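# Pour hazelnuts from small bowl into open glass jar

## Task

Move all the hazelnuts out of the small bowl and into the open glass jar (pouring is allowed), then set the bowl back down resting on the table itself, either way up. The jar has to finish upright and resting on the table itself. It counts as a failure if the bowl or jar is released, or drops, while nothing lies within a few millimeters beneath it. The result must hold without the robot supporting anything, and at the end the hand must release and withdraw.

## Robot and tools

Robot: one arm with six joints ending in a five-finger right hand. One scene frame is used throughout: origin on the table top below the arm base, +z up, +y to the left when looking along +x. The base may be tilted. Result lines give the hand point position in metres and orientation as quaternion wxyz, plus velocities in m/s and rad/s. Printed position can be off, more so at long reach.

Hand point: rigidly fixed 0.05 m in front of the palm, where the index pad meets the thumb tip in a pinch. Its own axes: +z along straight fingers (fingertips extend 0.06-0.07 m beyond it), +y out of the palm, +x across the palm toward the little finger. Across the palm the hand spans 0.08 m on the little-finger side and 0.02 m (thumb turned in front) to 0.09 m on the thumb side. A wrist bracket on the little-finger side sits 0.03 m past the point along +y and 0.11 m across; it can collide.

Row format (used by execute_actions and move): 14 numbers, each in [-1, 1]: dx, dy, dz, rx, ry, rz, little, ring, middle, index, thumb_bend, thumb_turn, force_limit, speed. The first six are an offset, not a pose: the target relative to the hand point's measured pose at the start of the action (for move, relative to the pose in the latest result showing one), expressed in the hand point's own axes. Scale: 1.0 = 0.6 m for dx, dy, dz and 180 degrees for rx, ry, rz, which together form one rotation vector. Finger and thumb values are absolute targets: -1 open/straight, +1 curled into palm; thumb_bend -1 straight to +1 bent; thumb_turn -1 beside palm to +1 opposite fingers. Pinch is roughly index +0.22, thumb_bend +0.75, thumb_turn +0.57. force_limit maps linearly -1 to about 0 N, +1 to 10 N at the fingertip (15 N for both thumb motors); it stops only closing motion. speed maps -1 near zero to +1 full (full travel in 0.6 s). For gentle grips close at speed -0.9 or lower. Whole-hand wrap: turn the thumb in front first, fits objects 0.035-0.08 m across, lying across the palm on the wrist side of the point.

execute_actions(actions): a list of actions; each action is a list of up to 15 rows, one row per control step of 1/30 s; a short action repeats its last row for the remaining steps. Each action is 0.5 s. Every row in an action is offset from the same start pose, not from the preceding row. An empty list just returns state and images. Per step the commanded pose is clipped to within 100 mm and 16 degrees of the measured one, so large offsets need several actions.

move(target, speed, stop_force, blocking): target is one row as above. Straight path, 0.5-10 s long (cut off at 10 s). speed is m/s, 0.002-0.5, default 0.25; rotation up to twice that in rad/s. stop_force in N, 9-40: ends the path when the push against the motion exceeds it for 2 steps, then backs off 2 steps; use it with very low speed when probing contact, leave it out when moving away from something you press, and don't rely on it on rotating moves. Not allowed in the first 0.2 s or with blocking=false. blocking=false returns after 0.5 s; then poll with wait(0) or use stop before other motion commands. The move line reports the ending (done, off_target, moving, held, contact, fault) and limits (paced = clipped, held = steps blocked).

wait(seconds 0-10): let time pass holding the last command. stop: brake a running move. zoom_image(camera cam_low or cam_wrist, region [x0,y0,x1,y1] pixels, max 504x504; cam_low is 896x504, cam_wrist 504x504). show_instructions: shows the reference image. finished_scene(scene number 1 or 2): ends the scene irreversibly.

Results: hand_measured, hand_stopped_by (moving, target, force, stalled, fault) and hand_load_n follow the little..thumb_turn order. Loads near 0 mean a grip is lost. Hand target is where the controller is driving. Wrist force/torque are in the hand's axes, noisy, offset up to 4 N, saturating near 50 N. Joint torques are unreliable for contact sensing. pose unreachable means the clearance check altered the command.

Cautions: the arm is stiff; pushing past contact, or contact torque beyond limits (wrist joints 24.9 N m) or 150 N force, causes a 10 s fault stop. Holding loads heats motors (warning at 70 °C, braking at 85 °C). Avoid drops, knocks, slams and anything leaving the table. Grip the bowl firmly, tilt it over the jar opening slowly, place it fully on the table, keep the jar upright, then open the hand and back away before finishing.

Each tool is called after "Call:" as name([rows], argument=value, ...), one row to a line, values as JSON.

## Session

Call:
execute_actions(actions=[])

Scene clock: 0.00 s.
end_effector_position=(+0.4359, -0.0559, +0.1583) hand_measured=(-1.000, -1.000, -1.000, -1.000, -1.000, -1.000) hand_load_n=(+0.0, +0.0, +0.0, +0.0, +0.0, +0.0) hand_stopped_by=(target, target, target, target, target, target) hand_force_limit=0.00 hand_speed=-0.80 end_effector_quat_wxyz=(+0.011, -0.409, +0.913, -0.001) end_effector_velocity=(-0.000, -0.000, -0.000) end_effector_angular_velocity=(+0.000, +0.001, -0.000)
Joint positions: [-0.643 -0.511  1.598  0.627  1.263 -3.012]
Joint velocities: [-0.     0.001  0.    -0.     0.     0.   ]
Joint torques (N m, as the arm reports them, + toward a larger angle): no reading
Motor temperatures (°C, as the motors report them): [24 25 25 32 35 37]
Wrist force (N, on the end effector, along its own x y z axes, offset not removed): no reading
Wrist torque (N m, same axes, about the end effector's origin, offset not removed): no reading
Hand target: +0.436, -0.056, +0.158; +0.011, -0.409, +0.913, -0.001

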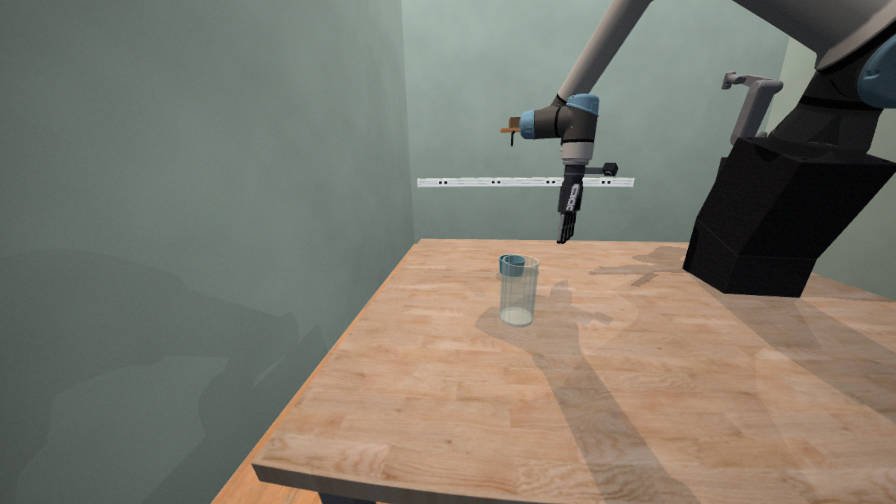

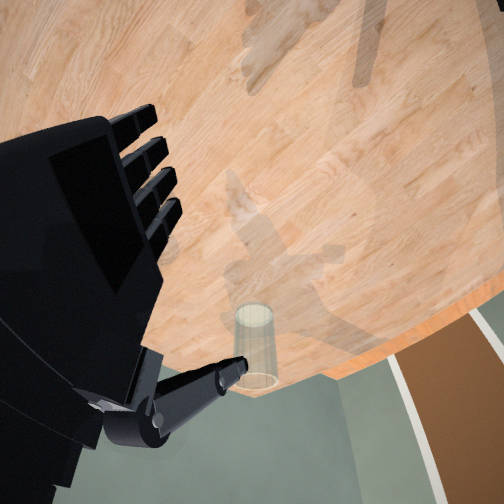

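Call:
move(target=[-0.06,-0.198,0.1,0.436,-0.105,-0.124,-1,-1,-1,-0.15,0.6,0.57,0,0], speed=0.08)

Call:
zoom_image(camera="cam_low", region=[450, 190, 650, 330])

Scene clock: 9.70 s.
end_effector_position=(+0.5499, -0.1077, +0.1007) hand_measured=(-1.000, -1.000, -1.000, -0.150, +0.600, +0.570) hand_load_n=(+0.0, +0.0, +0.0, +0.0, +0.0, +0.0) hand_stopped_by=(target, target, target, target, target, target) hand_force_limit=0.00 hand_speed=0.00 end_effector_quat_wxyz=(+0.401, -0.459, +0.605, -0.512) end_effector_velocity=(-0.001, -0.000, -0.001) end_effector_angular_velocity=(-0.003, -0.008, +0.001)
Joint positions: [-0.587 -0.401  2.184 -1.574  1.252 -2.862]
Joint velocities: [ 0.001  0.009  0.001 -0.019  0.002  0.002]
Joint torques (N m, as the arm reports them, + toward a larger angle): [  0.09 -25.69 -12.49  -2.6    1.61   2.47]
Motor temperatures (°C, as the motors report them): [24 25 25 32 35 37]
Wrist force (N, on the end effector, along its own x y z axes, offset not removed): [0.8 -0.8 0.9]
Wrist torque (N m, same axes, about the end effector's origin, offset not removed): [-0.22 -0.21 0.00]
Hand target: +0.550, -0.108, +0.101; +0.402, -0.459, +0.604, -0.512
Off the commanded pose: 0.000 m, 0 deg.
move: done

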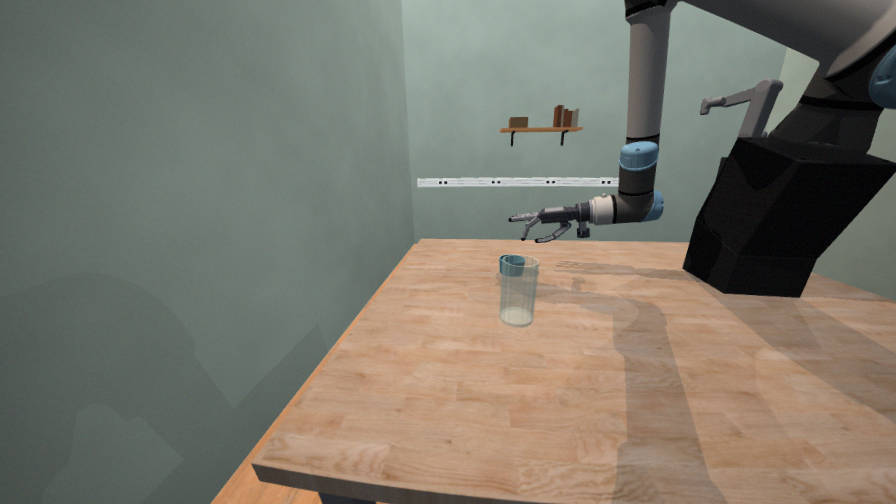

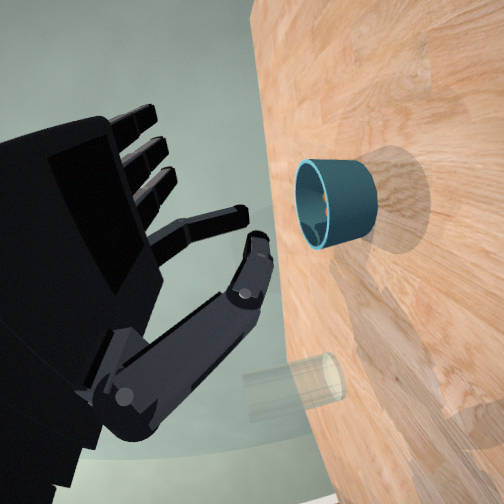

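Region (450, 190, 650, 330) of cam_low's 896x504 image, scaled by 2.520, with more detail than that image has; it fills the top 353 rows of this view, and the rest is white.

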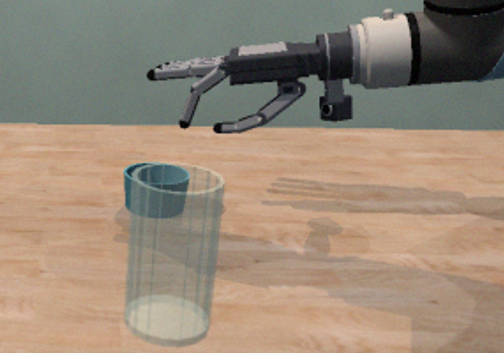

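Call:
move(target=[0,0.06,0.035,0,0,0,-1,-1,-1,-0.15,0.6,0.57,0,0], speed=0.04)

Call:
zoom_image(camera="cam_low", region=[450, 190, 650, 330])

Scene clock: 11.27 s.
end_effector_position=(+0.5646, -0.1110, +0.0621) hand_measured=(-1.000, -1.000, -1.000, -0.150, +0.600, +0.570) hand_load_n=(+0.0, +0.0, +0.0, +0.0, +0.0, +0.0) hand_stopped_by=(target, target, target, target, target, target) hand_force_limit=0.00 hand_speed=0.00 end_effector_quat_wxyz=(+0.401, -0.459, +0.605, -0.512) end_effector_velocity=(+0.000, -0.001, -0.002) end_effector_angular_velocity=(+0.000, +0.000, -0.002)
Joint positions: [-0.534 -0.309  2.085 -1.57   1.304 -2.85 ]
Joint velocities: [ 0.002  0.006 -0.005  0.     0.003  0.   ]
Joint torques (N m, as the arm reports them, + toward a larger angle): [ -0.86 -26.12 -12.93   0.3    2.07   2.31]
Motor temperatures (°C, as the motors report them): [24 25 25 32 35 37]
Wrist force (N, on the end effector, along its own x y z axes, offset not removed): [-0.1 0.5 2.0]
Wrist torque (N m, same axes, about the end effector's origin, offset not removed): [-0.11 -0.08 0.09]
Hand target: +0.565, -0.111, +0.062; +0.401, -0.459, +0.605, -0.512
Off the commanded pose: 0.000 m, 0 deg.
move: done

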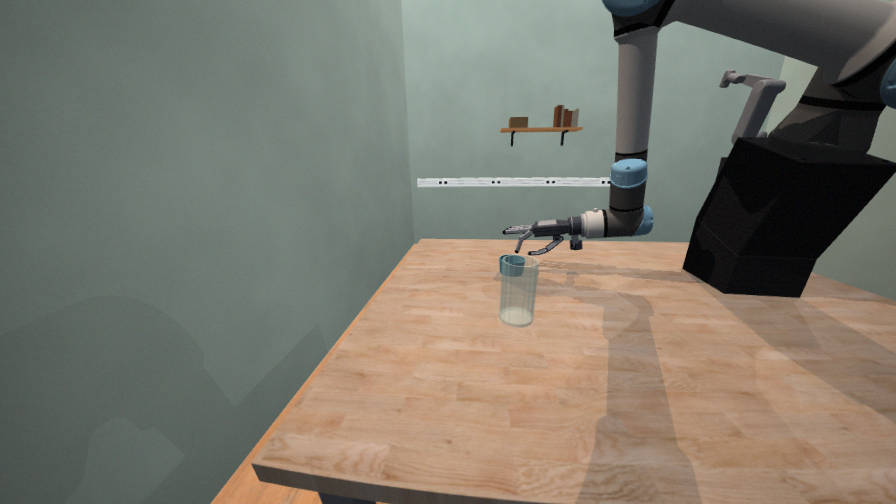

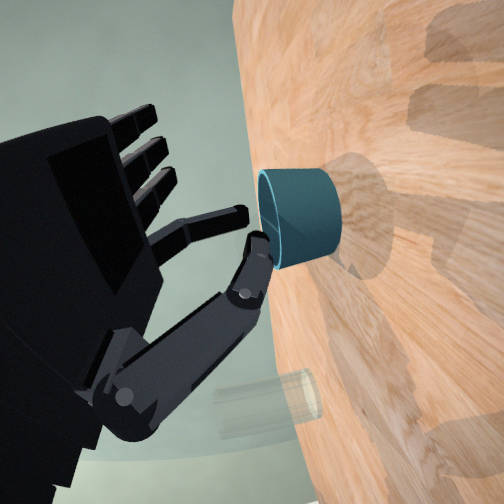

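Region (450, 190, 650, 330) of cam_low's 896x504 image, scaled by 2.520, with more detail than that image has; it fills the top 353 rows of this view, and the rest is white.

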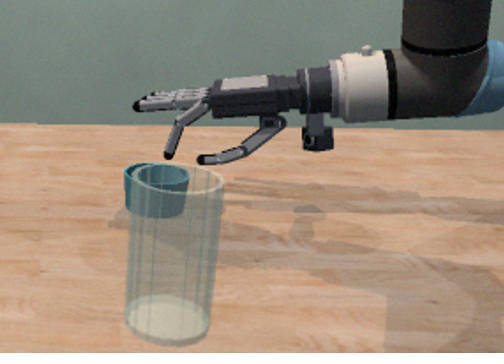

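Down to z≈0.028, flattening the pitch a bit.

Call:
move(target=[0,0.055,0.012,0.02,0,0,-1,-1,-1,-0.15,0.6,0.57,0,0], speed=0.02)

Call:
move(target=[0,0,0.005,0,0,0,-1,-1,-1,0.4,0.75,0.57,0.9,-0.85], speed=0.01)

Call:
zoom_image(camera="cam_low", region=[450, 190, 650, 330])

Scene clock: 13.40 s.
end_effector_position=(+0.5667, -0.1110, +0.0286) hand_measured=(-1.000, -1.000, -1.000, -0.150, +0.600, +0.570) hand_load_n=(+0.0, +0.0, +0.0, +0.0, +0.0, +0.0) hand_stopped_by=(target, target, target, target, target, target) hand_force_limit=0.00 hand_speed=0.00 end_effector_quat_wxyz=(+0.415, -0.446, +0.589, -0.531) end_effector_velocity=(+0.001, -0.000, -0.002) end_effector_angular_velocity=(-0.002, -0.005, +0.000)
Joint positions: [-0.485 -0.189  2.021 -1.69   1.37  -2.827]
Joint velocities: [ 0.003  0.007 -0.005 -0.007  0.004  0.001]
Joint torques (N m, as the arm reports them, + toward a larger angle): [ -0.7  -28.22  -8.33  -3.07   1.93   2.29]
Motor temperatures (°C, as the motors report them): [24 25 25 32 35 37]
Wrist force (N, on the end effector, along its own x y z axes, offset not removed): [-0.8 0.8 2.0]
Wrist torque (N m, same axes, about the end effector's origin, offset not removed): [-0.01 0.11 0.01]
Hand target: +0.567, -0.111, +0.028; +0.416, -0.446, +0.588, -0.531
Off the commanded pose: 0.000 m, 0 deg.
move: done

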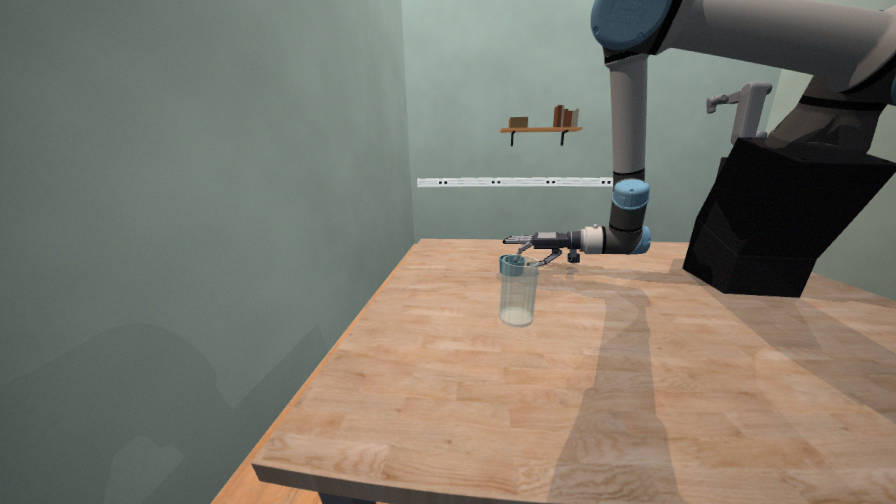

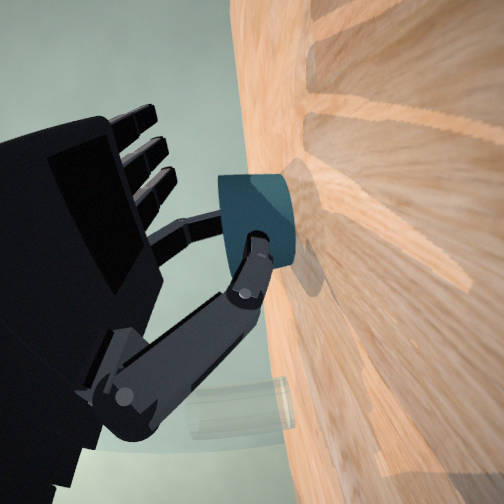

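Scene clock: 14.97 s.
end_effector_position=(+0.5696, -0.1117, +0.0283) hand_measured=(-1.000, -1.000, -1.000, +0.172, +0.748, +0.570) hand_load_n=(+0.0, +0.0, +0.0, +9.0, +1.5, +0.0) hand_stopped_by=(target, target, target, force, target, target) hand_force_limit=0.90 hand_speed=-0.85 end_effector_quat_wxyz=(+0.415, -0.446, +0.589, -0.531) end_effector_velocity=(+0.001, -0.001, +0.000) end_effector_angular_velocity=(-0.001, -0.002, +0.000)
Joint positions: [-0.483 -0.19   2.013 -1.681  1.372 -2.827]
Joint velocities: [-0.001 -0.    -0.003  0.    -0.     0.   ]
Joint torques (N m, as the arm reports them, + toward a larger angle): [ -1.25 -40.85  -9.5    0.07   1.47   2.38]
Motor temperatures (°C, as the motors report them): [24 25 25 32 35 37]
Wrist force (N, on the end effector, along its own x y z axes, offset not removed): [0.6 -1.0 0.0]
Wrist torque (N m, same axes, about the end effector's origin, offset not removed): [0.09 -0.11 -0.04]
Hand target: +0.570, -0.112, +0.028; +0.415, -0.446, +0.589, -0.531
Off the commanded pose: 0.000 m, 0 deg.
move: done

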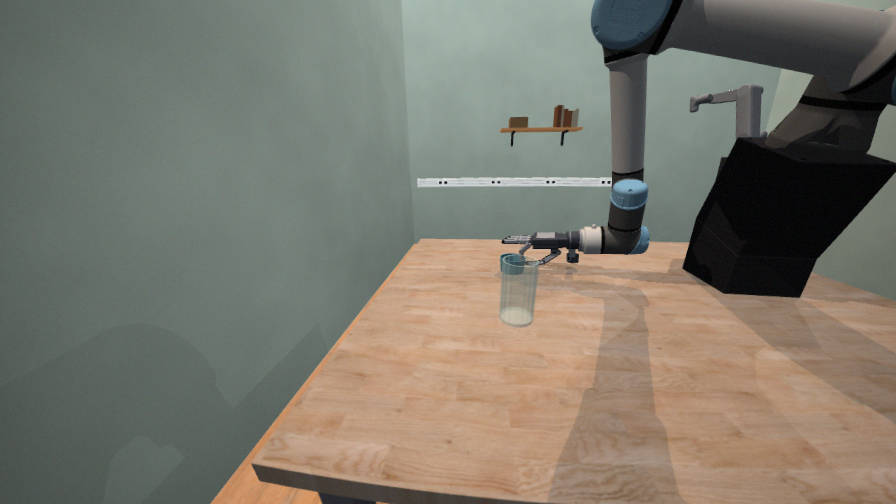

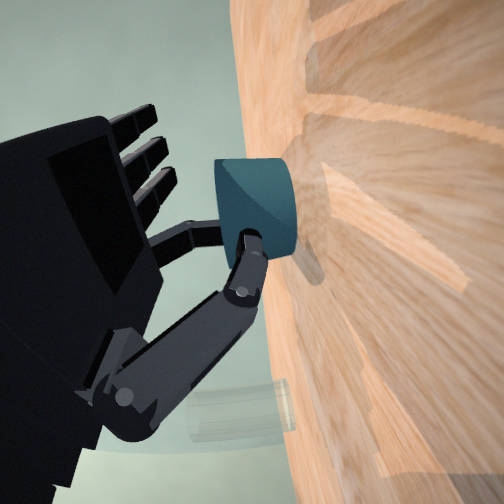

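Region (450, 190, 650, 330) of cam_low's 896x504 image, scaled by 2.520, with more detail than that image has; it fills the top 353 rows of this view, and the rest is white.

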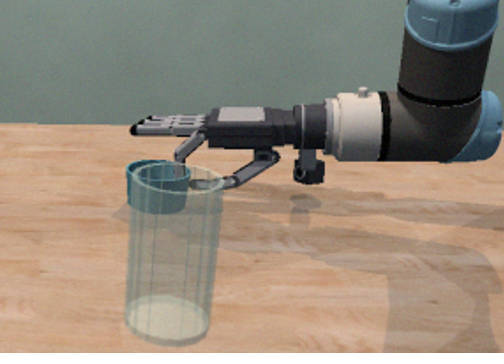

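Lift in small steps, re-squeezing each action.

Call:
execute_actions([
  [[0,-0.006,0,0,0,0,-1,-1,-1,0.42,0.75,0.57,1,-0.9]],
  [[0,-0.006,0,0,0,0,-1,-1,-1,0.44,0.75,0.57,1,-0.9]],
  [[0,-0.006,0,0,0,0,-1,-1,-1,0.46,0.75,0.57,1,-0.9]],
  [[0,-0.006,0,0,0,0,-1,-1,-1,0.48,0.75,0.57,1,-0.9]],
  [[0,-0.006,0,0,0,0,-1,-1,-1,0.5,0.75,0.57,1,-0.9]],
  [[0,-0.006,0,0,0,0,-1,-1,-1,0.52,0.75,0.57,1,-0.9]],
])

Scene clock: 18.07 s.
end_effector_position=(+0.5714, -0.1125, +0.0495) hand_measured=(-1.000, -1.000, -1.000, +0.186, +0.750, +0.570) hand_load_n=(+0.0, +0.0, +0.0, +10.5, -1.0, +0.5) hand_stopped_by=(target, target, target, force, target, target) hand_force_limit=1.00 hand_speed=-0.90 end_effector_quat_wxyz=(+0.415, -0.446, +0.589, -0.531) end_effector_velocity=(+0.001, +0.001, +0.001) end_effector_angular_velocity=(-0.001, -0.000, +0.002)
Joint positions: [-0.504 -0.242  2.048 -1.664  1.351 -2.83 ]
Joint velocities: [ 0.001 -0.002 -0.     0.001 -0.001 -0.001]
Joint torques (N m, as the arm reports them, + toward a larger angle): [-24.98 -42.3   12.6    0.04  -0.76  -2.16]
Motor temperatures (°C, as the motors report them): [24 25 25 32 35 37]
Wrist force (N, on the end effector, along its own x y z axes, offset not removed): [0.3 1.2 2.1]
Wrist torque (N m, same axes, about the end effector's origin, offset not removed): [0.02 -0.12 0.06]
Hand target: +0.571, -0.113, +0.050; +0.415, -0.446, +0.589, -0.531
Off the commanded pose: 0.000 m, 0 deg.

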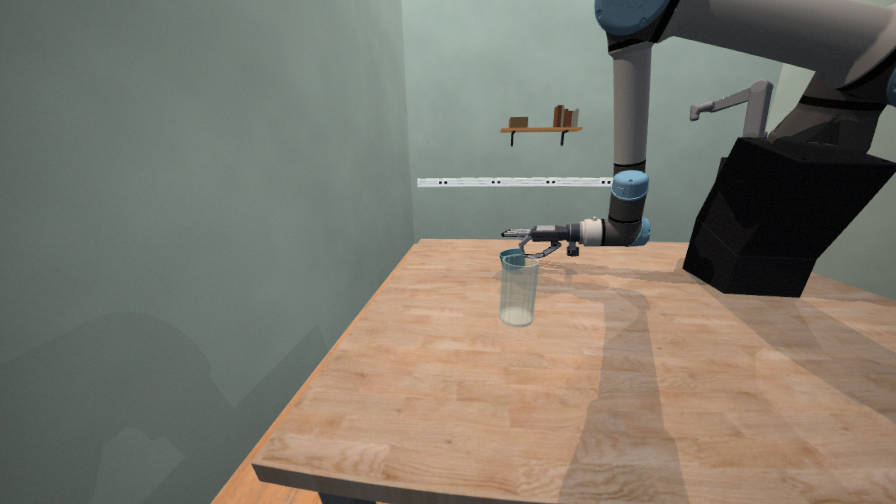

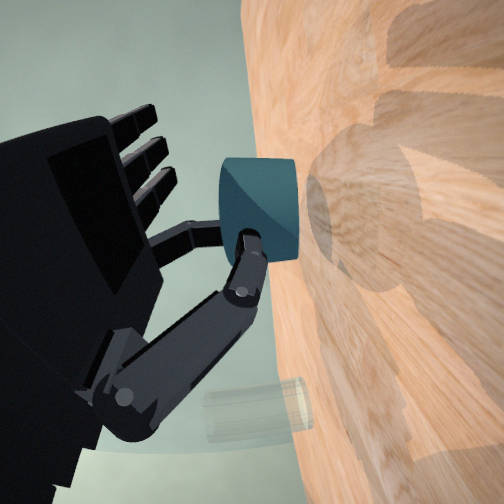

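Call:
move(target=[-0.15,-0.24,-0.07,0,0,0,-1,-1,-1,0.52,0.75,0.57,1,-0.9], speed=0.07)

Call:
move(target=[-0.277,-0.04,-0.103,-0.17,0,0,-1,-1,-1,0.52,0.75,0.57,1,-0.9], speed=0.07)

Scene clock: 21.17 s.
end_effector_position=(+0.5663, -0.0205, +0.1981) hand_measured=(-1.000, -1.000, -1.000, +0.186, +0.750, +0.570) hand_load_n=(+0.0, +0.0, +0.0, +10.5, -1.0, +0.5) hand_stopped_by=(target, target, target, force, target, target) hand_force_limit=1.00 hand_speed=-0.90 end_effector_quat_wxyz=(+0.416, -0.446, +0.589, -0.531) end_effector_velocity=(-0.001, +0.001, +0.001) end_effector_angular_velocity=(-0.000, +0.002, -0.001)
Joint positions: [-0.396 -0.727  2.315 -1.448  1.458 -2.815]
Joint velocities: [ 0.001 -0.006  0.003  0.005  0.002 -0.001]
Joint torques (N m, as the arm reports them, + toward a larger angle): [  0.78 -35.37   8.04  -0.11   1.86   2.48]
Motor temperatures (°C, as the motors report them): [24 25 25 32 35 37]
Wrist force (N, on the end effector, along its own x y z axes, offset not removed): [-1.9 2.7 2.9]
Wrist torque (N m, same axes, about the end effector's origin, offset not removed): [0.05 0.18 -0.01]
Hand target: +0.566, -0.020, +0.198; +0.415, -0.446, +0.589, -0.531
Off the commanded pose: 0.000 m, 0 deg.
move: done

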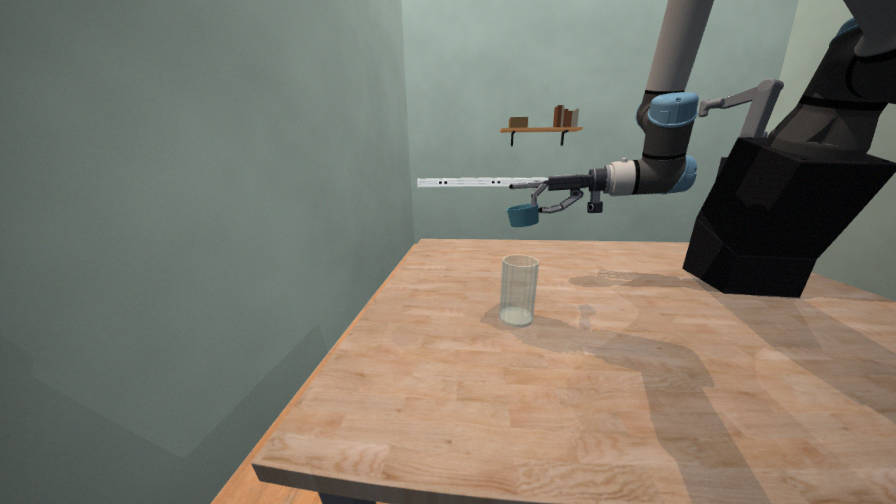

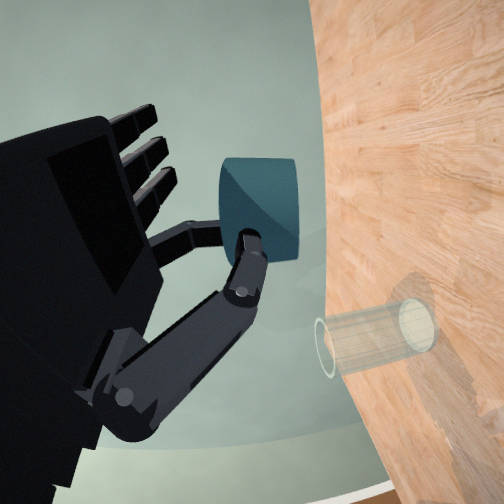

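Scene clock: 25.37 s.
end_effector_position=(+0.5513, +0.1547, +0.2302) hand_measured=(-1.000, -1.000, -1.000, +0.186, +0.750, +0.570) hand_load_n=(+0.0, +0.0, +0.0, +11.0, -1.0, +0.5) hand_stopped_by=(target, target, target, force, target, target) hand_force_limit=1.00 hand_speed=-0.90 end_effector_quat_wxyz=(+0.283, -0.540, +0.707, -0.357) end_effector_velocity=(+0.000, +0.002, +0.001) end_effector_angular_velocity=(+0.002, +0.007, -0.001)
Joint positions: [-0.076 -1.08   2.011 -0.296  1.565 -2.721]
Joint velocities: [ 0.003 -0.    -0.007  0.014  0.     0.002]
Joint torques (N m, as the arm reports them, + toward a larger angle): [  2.66 -37.17 -23.66   1.69   2.07   2.61]
Motor temperatures (°C, as the motors report them): [24 25 25 32 35 37]
Wrist force (N, on the end effector, along its own x y z axes, offset not removed): [0.2 1.5 0.9]
Wrist torque (N m, same axes, about the end effector's origin, offset not removed): [0.13 -0.04 0.02]
Hand target: +0.551, +0.155, +0.230; +0.283, -0.540, +0.708, -0.357
Off the commanded pose: 0.000 m, 0 deg.
move: done

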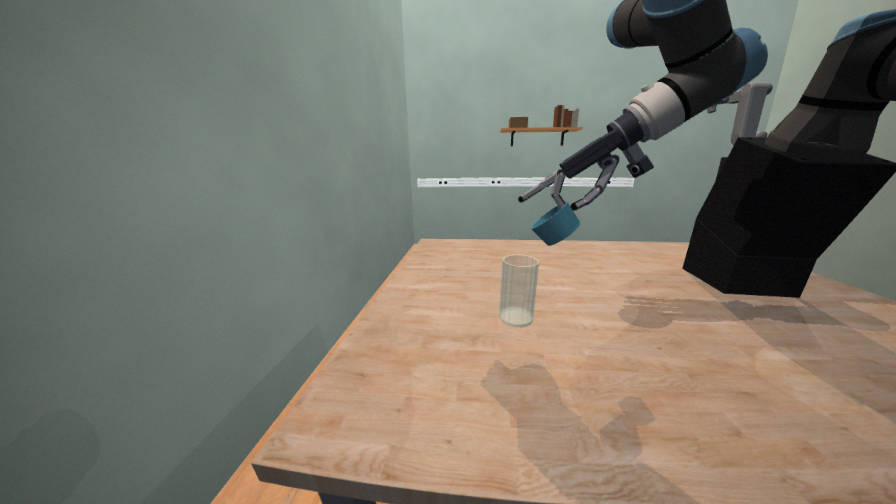

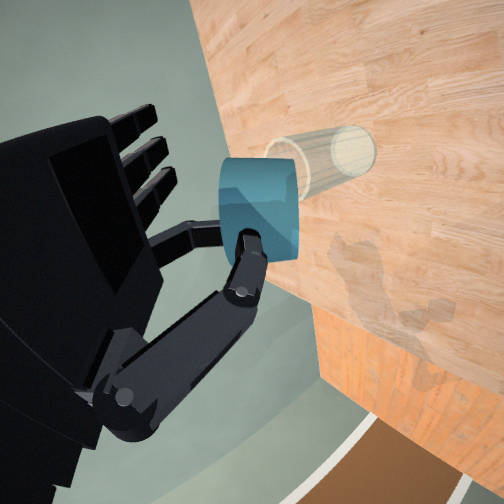

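Call:
move(target=[0.023,-0.018,0.068,-0.167,0,0,-1,-1,-1,0.52,0.75,0.57,1,-0.9], speed=0.06)

Call:
zoom_image(camera="cam_low", region=[430, 160, 630, 330])

Scene clock: 30.17 s.
end_effector_position=(+0.5858, +0.1315, +0.2147) hand_measured=(-1.000, -1.000, -1.000, +0.186, +0.750, +0.570) hand_load_n=(+0.0, +0.0, +0.0, +11.0, -1.0, +0.5) hand_stopped_by=(target, target, target, force, target, target) hand_force_limit=1.00 hand_speed=-0.90 end_effector_quat_wxyz=(+0.134, -0.595, +0.776, -0.162) end_effector_velocity=(+0.001, -0.001, -0.001) end_effector_angular_velocity=(+0.002, +0.013, +0.001)
Joint positions: [-0.2   -0.779  1.474  0.454  1.307 -2.89 ]
Joint velocities: [-0.001  0.01  -0.016  0.019 -0.003 -0.006]
Joint torques (N m, as the arm reports them, + toward a larger angle): [-25.78 -31.62 -26.24   3.1   -1.46  -2.02]
Motor temperatures (°C, as the motors report them): [24 25 25 32 35 37]
Wrist force (N, on the end effector, along its own x y z axes, offset not removed): [0.7 -0.2 2.6]
Wrist torque (N m, same axes, about the end effector's origin, offset not removed): [-0.14 -0.15 0.00]
Hand target: +0.586, +0.131, +0.215; +0.133, -0.595, +0.776, -0.161
Off the commanded pose: 0.000 m, 0 deg.
move: done

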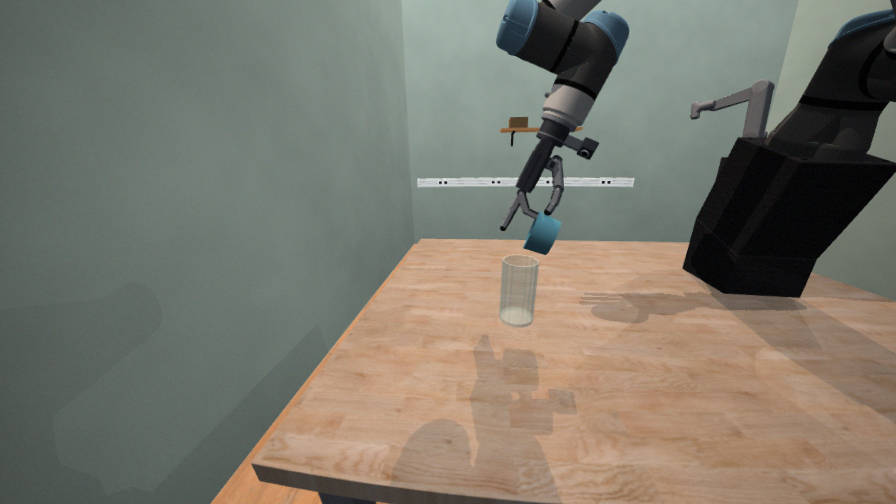

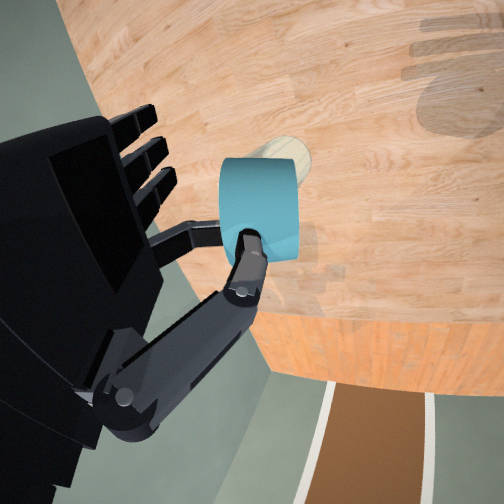

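Region (430, 160, 630, 330) of cam_low's 896x504 image, scaled by 2.520, with more detail than that image has; it fills the top 428 rows of this view, and the rest is white.

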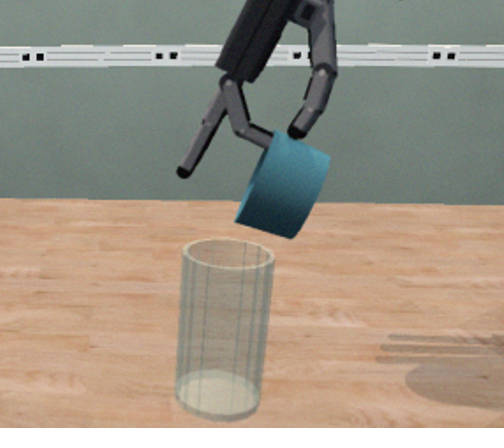

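Call:
move(target=[0,-0.037,0.016,-0.155,0,0,-1,-1,-1,0.52,0.75,0.57,1,-0.9], speed=0.03)

Call:
zoom_image(camera="cam_low", region=[430, 160, 630, 330])

Scene clock: 38.63 s.
end_effector_position=(+0.6089, +0.1254, +0.2149) hand_measured=(-1.000, -1.000, -1.000, +0.186, +0.750, +0.570) hand_load_n=(+0.0, +0.0, +0.0, +11.0, -1.0, +0.5) hand_stopped_by=(target, target, target, force, target, target) hand_force_limit=1.00 hand_speed=-0.90 end_effector_quat_wxyz=(-0.014, -0.610, +0.792, +0.029) end_effector_velocity=(+0.001, +0.000, -0.000) end_effector_angular_velocity=(+0.003, +0.013, +0.001)
Joint positions: [-0.221 -0.352  0.78   1.23   1.223 -3.068]
Joint velocities: [ 0.001  0.015 -0.024  0.023 -0.001 -0.005]
Joint torques (N m, as the arm reports them, + toward a larger angle): [-28.95 -43.76 -26.56   4.15  -1.31  -2.49]
Motor temperatures (°C, as the motors report them): [24 25 25 32 35 37]
Wrist force (N, on the end effector, along its own x y z axes, offset not removed): [1.0 -1.0 1.5]
Wrist torque (N m, same axes, about the end effector's origin, offset not removed): [-0.24 -0.27 0.01]
Hand target: +0.609, +0.125, +0.215; -0.014, -0.610, +0.792, +0.030
Off the commanded pose: 0.000 m, 0 deg.
move: done

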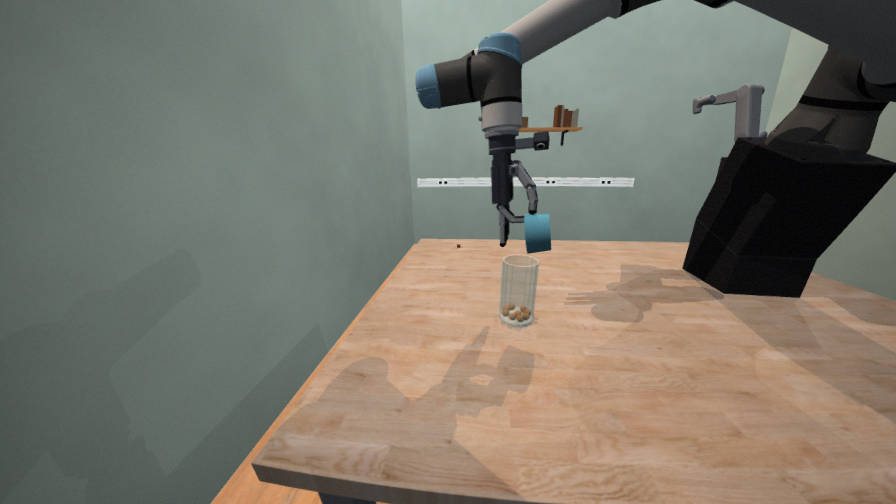

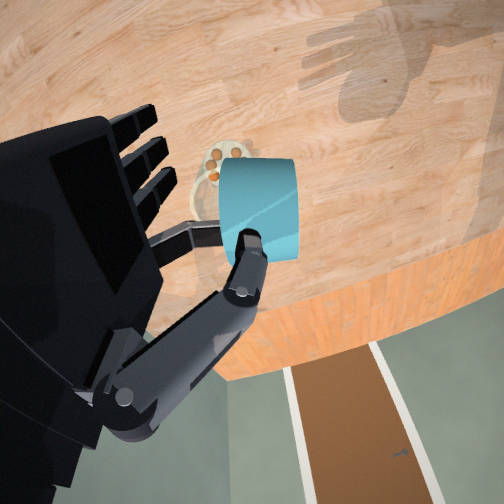

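Region (430, 160, 630, 330) of cam_low's 896x504 image, scaled by 2.520, with more detail than that image has; it fills the top 428 rows of this view, and the rest is white.

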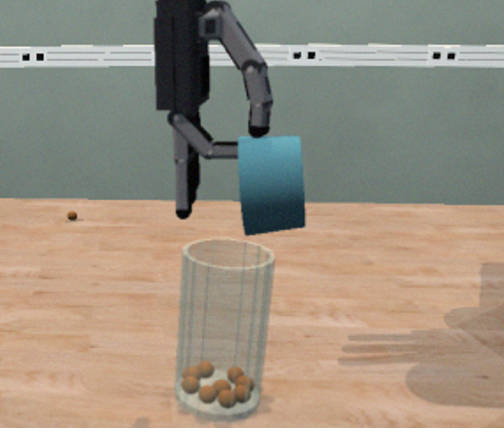

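Call:
move(target=[0.13,0,-0.04,0.2,0,0,-1,-1,-1,0.52,0.75,0.57,1,-0.9], speed=0.07)

Call:
move(target=[0.1,0.19,0.25,0.292,0,0,-1,-1,-1,0.52,0.75,0.57,1,-0.9], speed=0.07)

Scene clock: 43.57 s.
end_effector_position=(+0.5906, +0.0493, +0.2378) hand_measured=(-1.000, -1.000, -1.000, +0.186, +0.750, +0.570) hand_load_n=(+0.0, +0.0, +0.0, +11.0, -1.0, +0.5) hand_stopped_by=(target, target, target, force, target, target) hand_force_limit=1.00 hand_speed=-0.90 end_effector_quat_wxyz=(+0.175, -0.584, +0.762, -0.216) end_effector_velocity=(-0.000, -0.001, +0.000) end_effector_angular_velocity=(-0.002, -0.010, -0.000)
Joint positions: [-0.357 -0.844  1.61   0.278  1.263 -2.995]
Joint velocities: [-0.002 -0.006  0.012 -0.016  0.     0.002]
Joint torques (N m, as the arm reports them, + toward a larger angle): [-23.45 -43.42  -4.12  -0.27   1.53   2.14]
Motor temperatures (°C, as the motors report them): [24 25 25 32 35 37]
Wrist force (N, on the end effector, along its own x y z axes, offset not removed): [0.4 -0.6 1.6]
Wrist torque (N m, same axes, about the end effector's origin, offset not removed): [-0.17 -0.14 0.04]
Hand target: +0.591, +0.049, +0.238; +0.176, -0.584, +0.762, -0.217
Off the commanded pose: 0.000 m, 0 deg.
move: done

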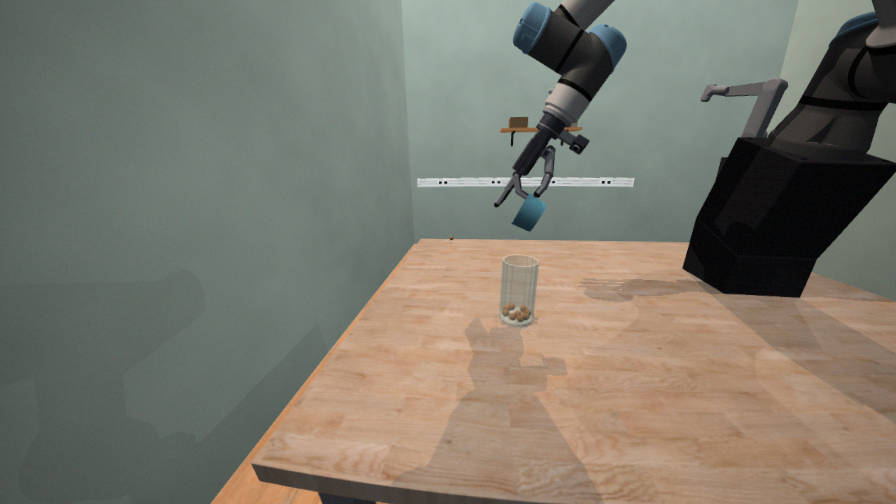

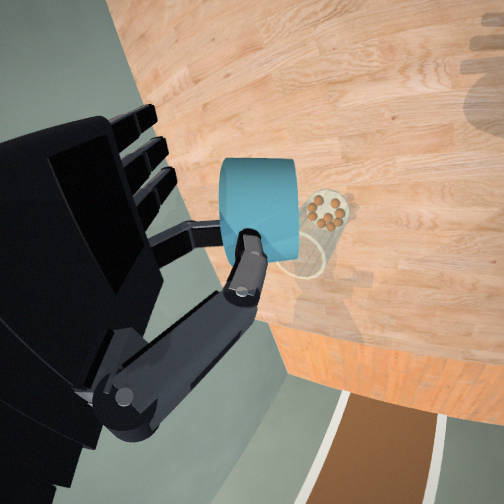

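Scene clock: 50.47 s.
end_effector_position=(+0.5602, -0.0017, +0.0495) hand_measured=(-1.000, -1.000, -1.000, +0.186, +0.750, +0.570) hand_load_n=(+0.0, +0.0, +0.0, +10.5, -1.0, +0.5) hand_stopped_by=(target, target, target, force, target, target) hand_force_limit=1.00 hand_speed=-0.90 end_effector_quat_wxyz=(+0.416, -0.446, +0.588, -0.531) end_effector_velocity=(-0.001, -0.001, -0.003) end_effector_angular_velocity=(-0.003, -0.008, -0.001)
Joint positions: [-0.185 -0.334  2.108 -1.635  1.668 -2.785]
Joint velocities: [ 0.003  0.013 -0.003 -0.019  0.007 -0.001]
Joint torques (N m, as the arm reports them, + toward a larger angle): [ -0.84 -26.95  -9.87  -3.07   2.11  -2.15]
Motor temperatures (°C, as the motors report them): [24 25 25 32 35 37]
Wrist force (N, on the end effector, along its own x y z axes, offset not removed): [2.0 -0.1 1.3]
Wrist torque (N m, same axes, about the end effector's origin, offset not removed): [-0.23 -0.36 0.13]
Hand target: +0.560, -0.002, +0.049; +0.416, -0.446, +0.588, -0.531
Off the commanded pose: 0.000 m, 0 deg.
move: done

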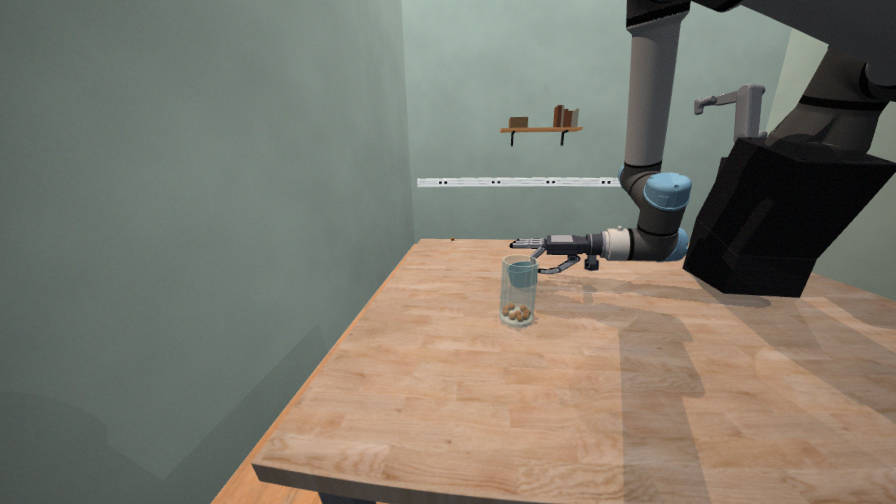

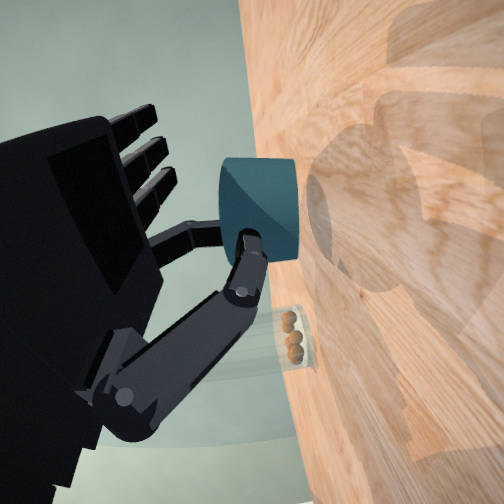

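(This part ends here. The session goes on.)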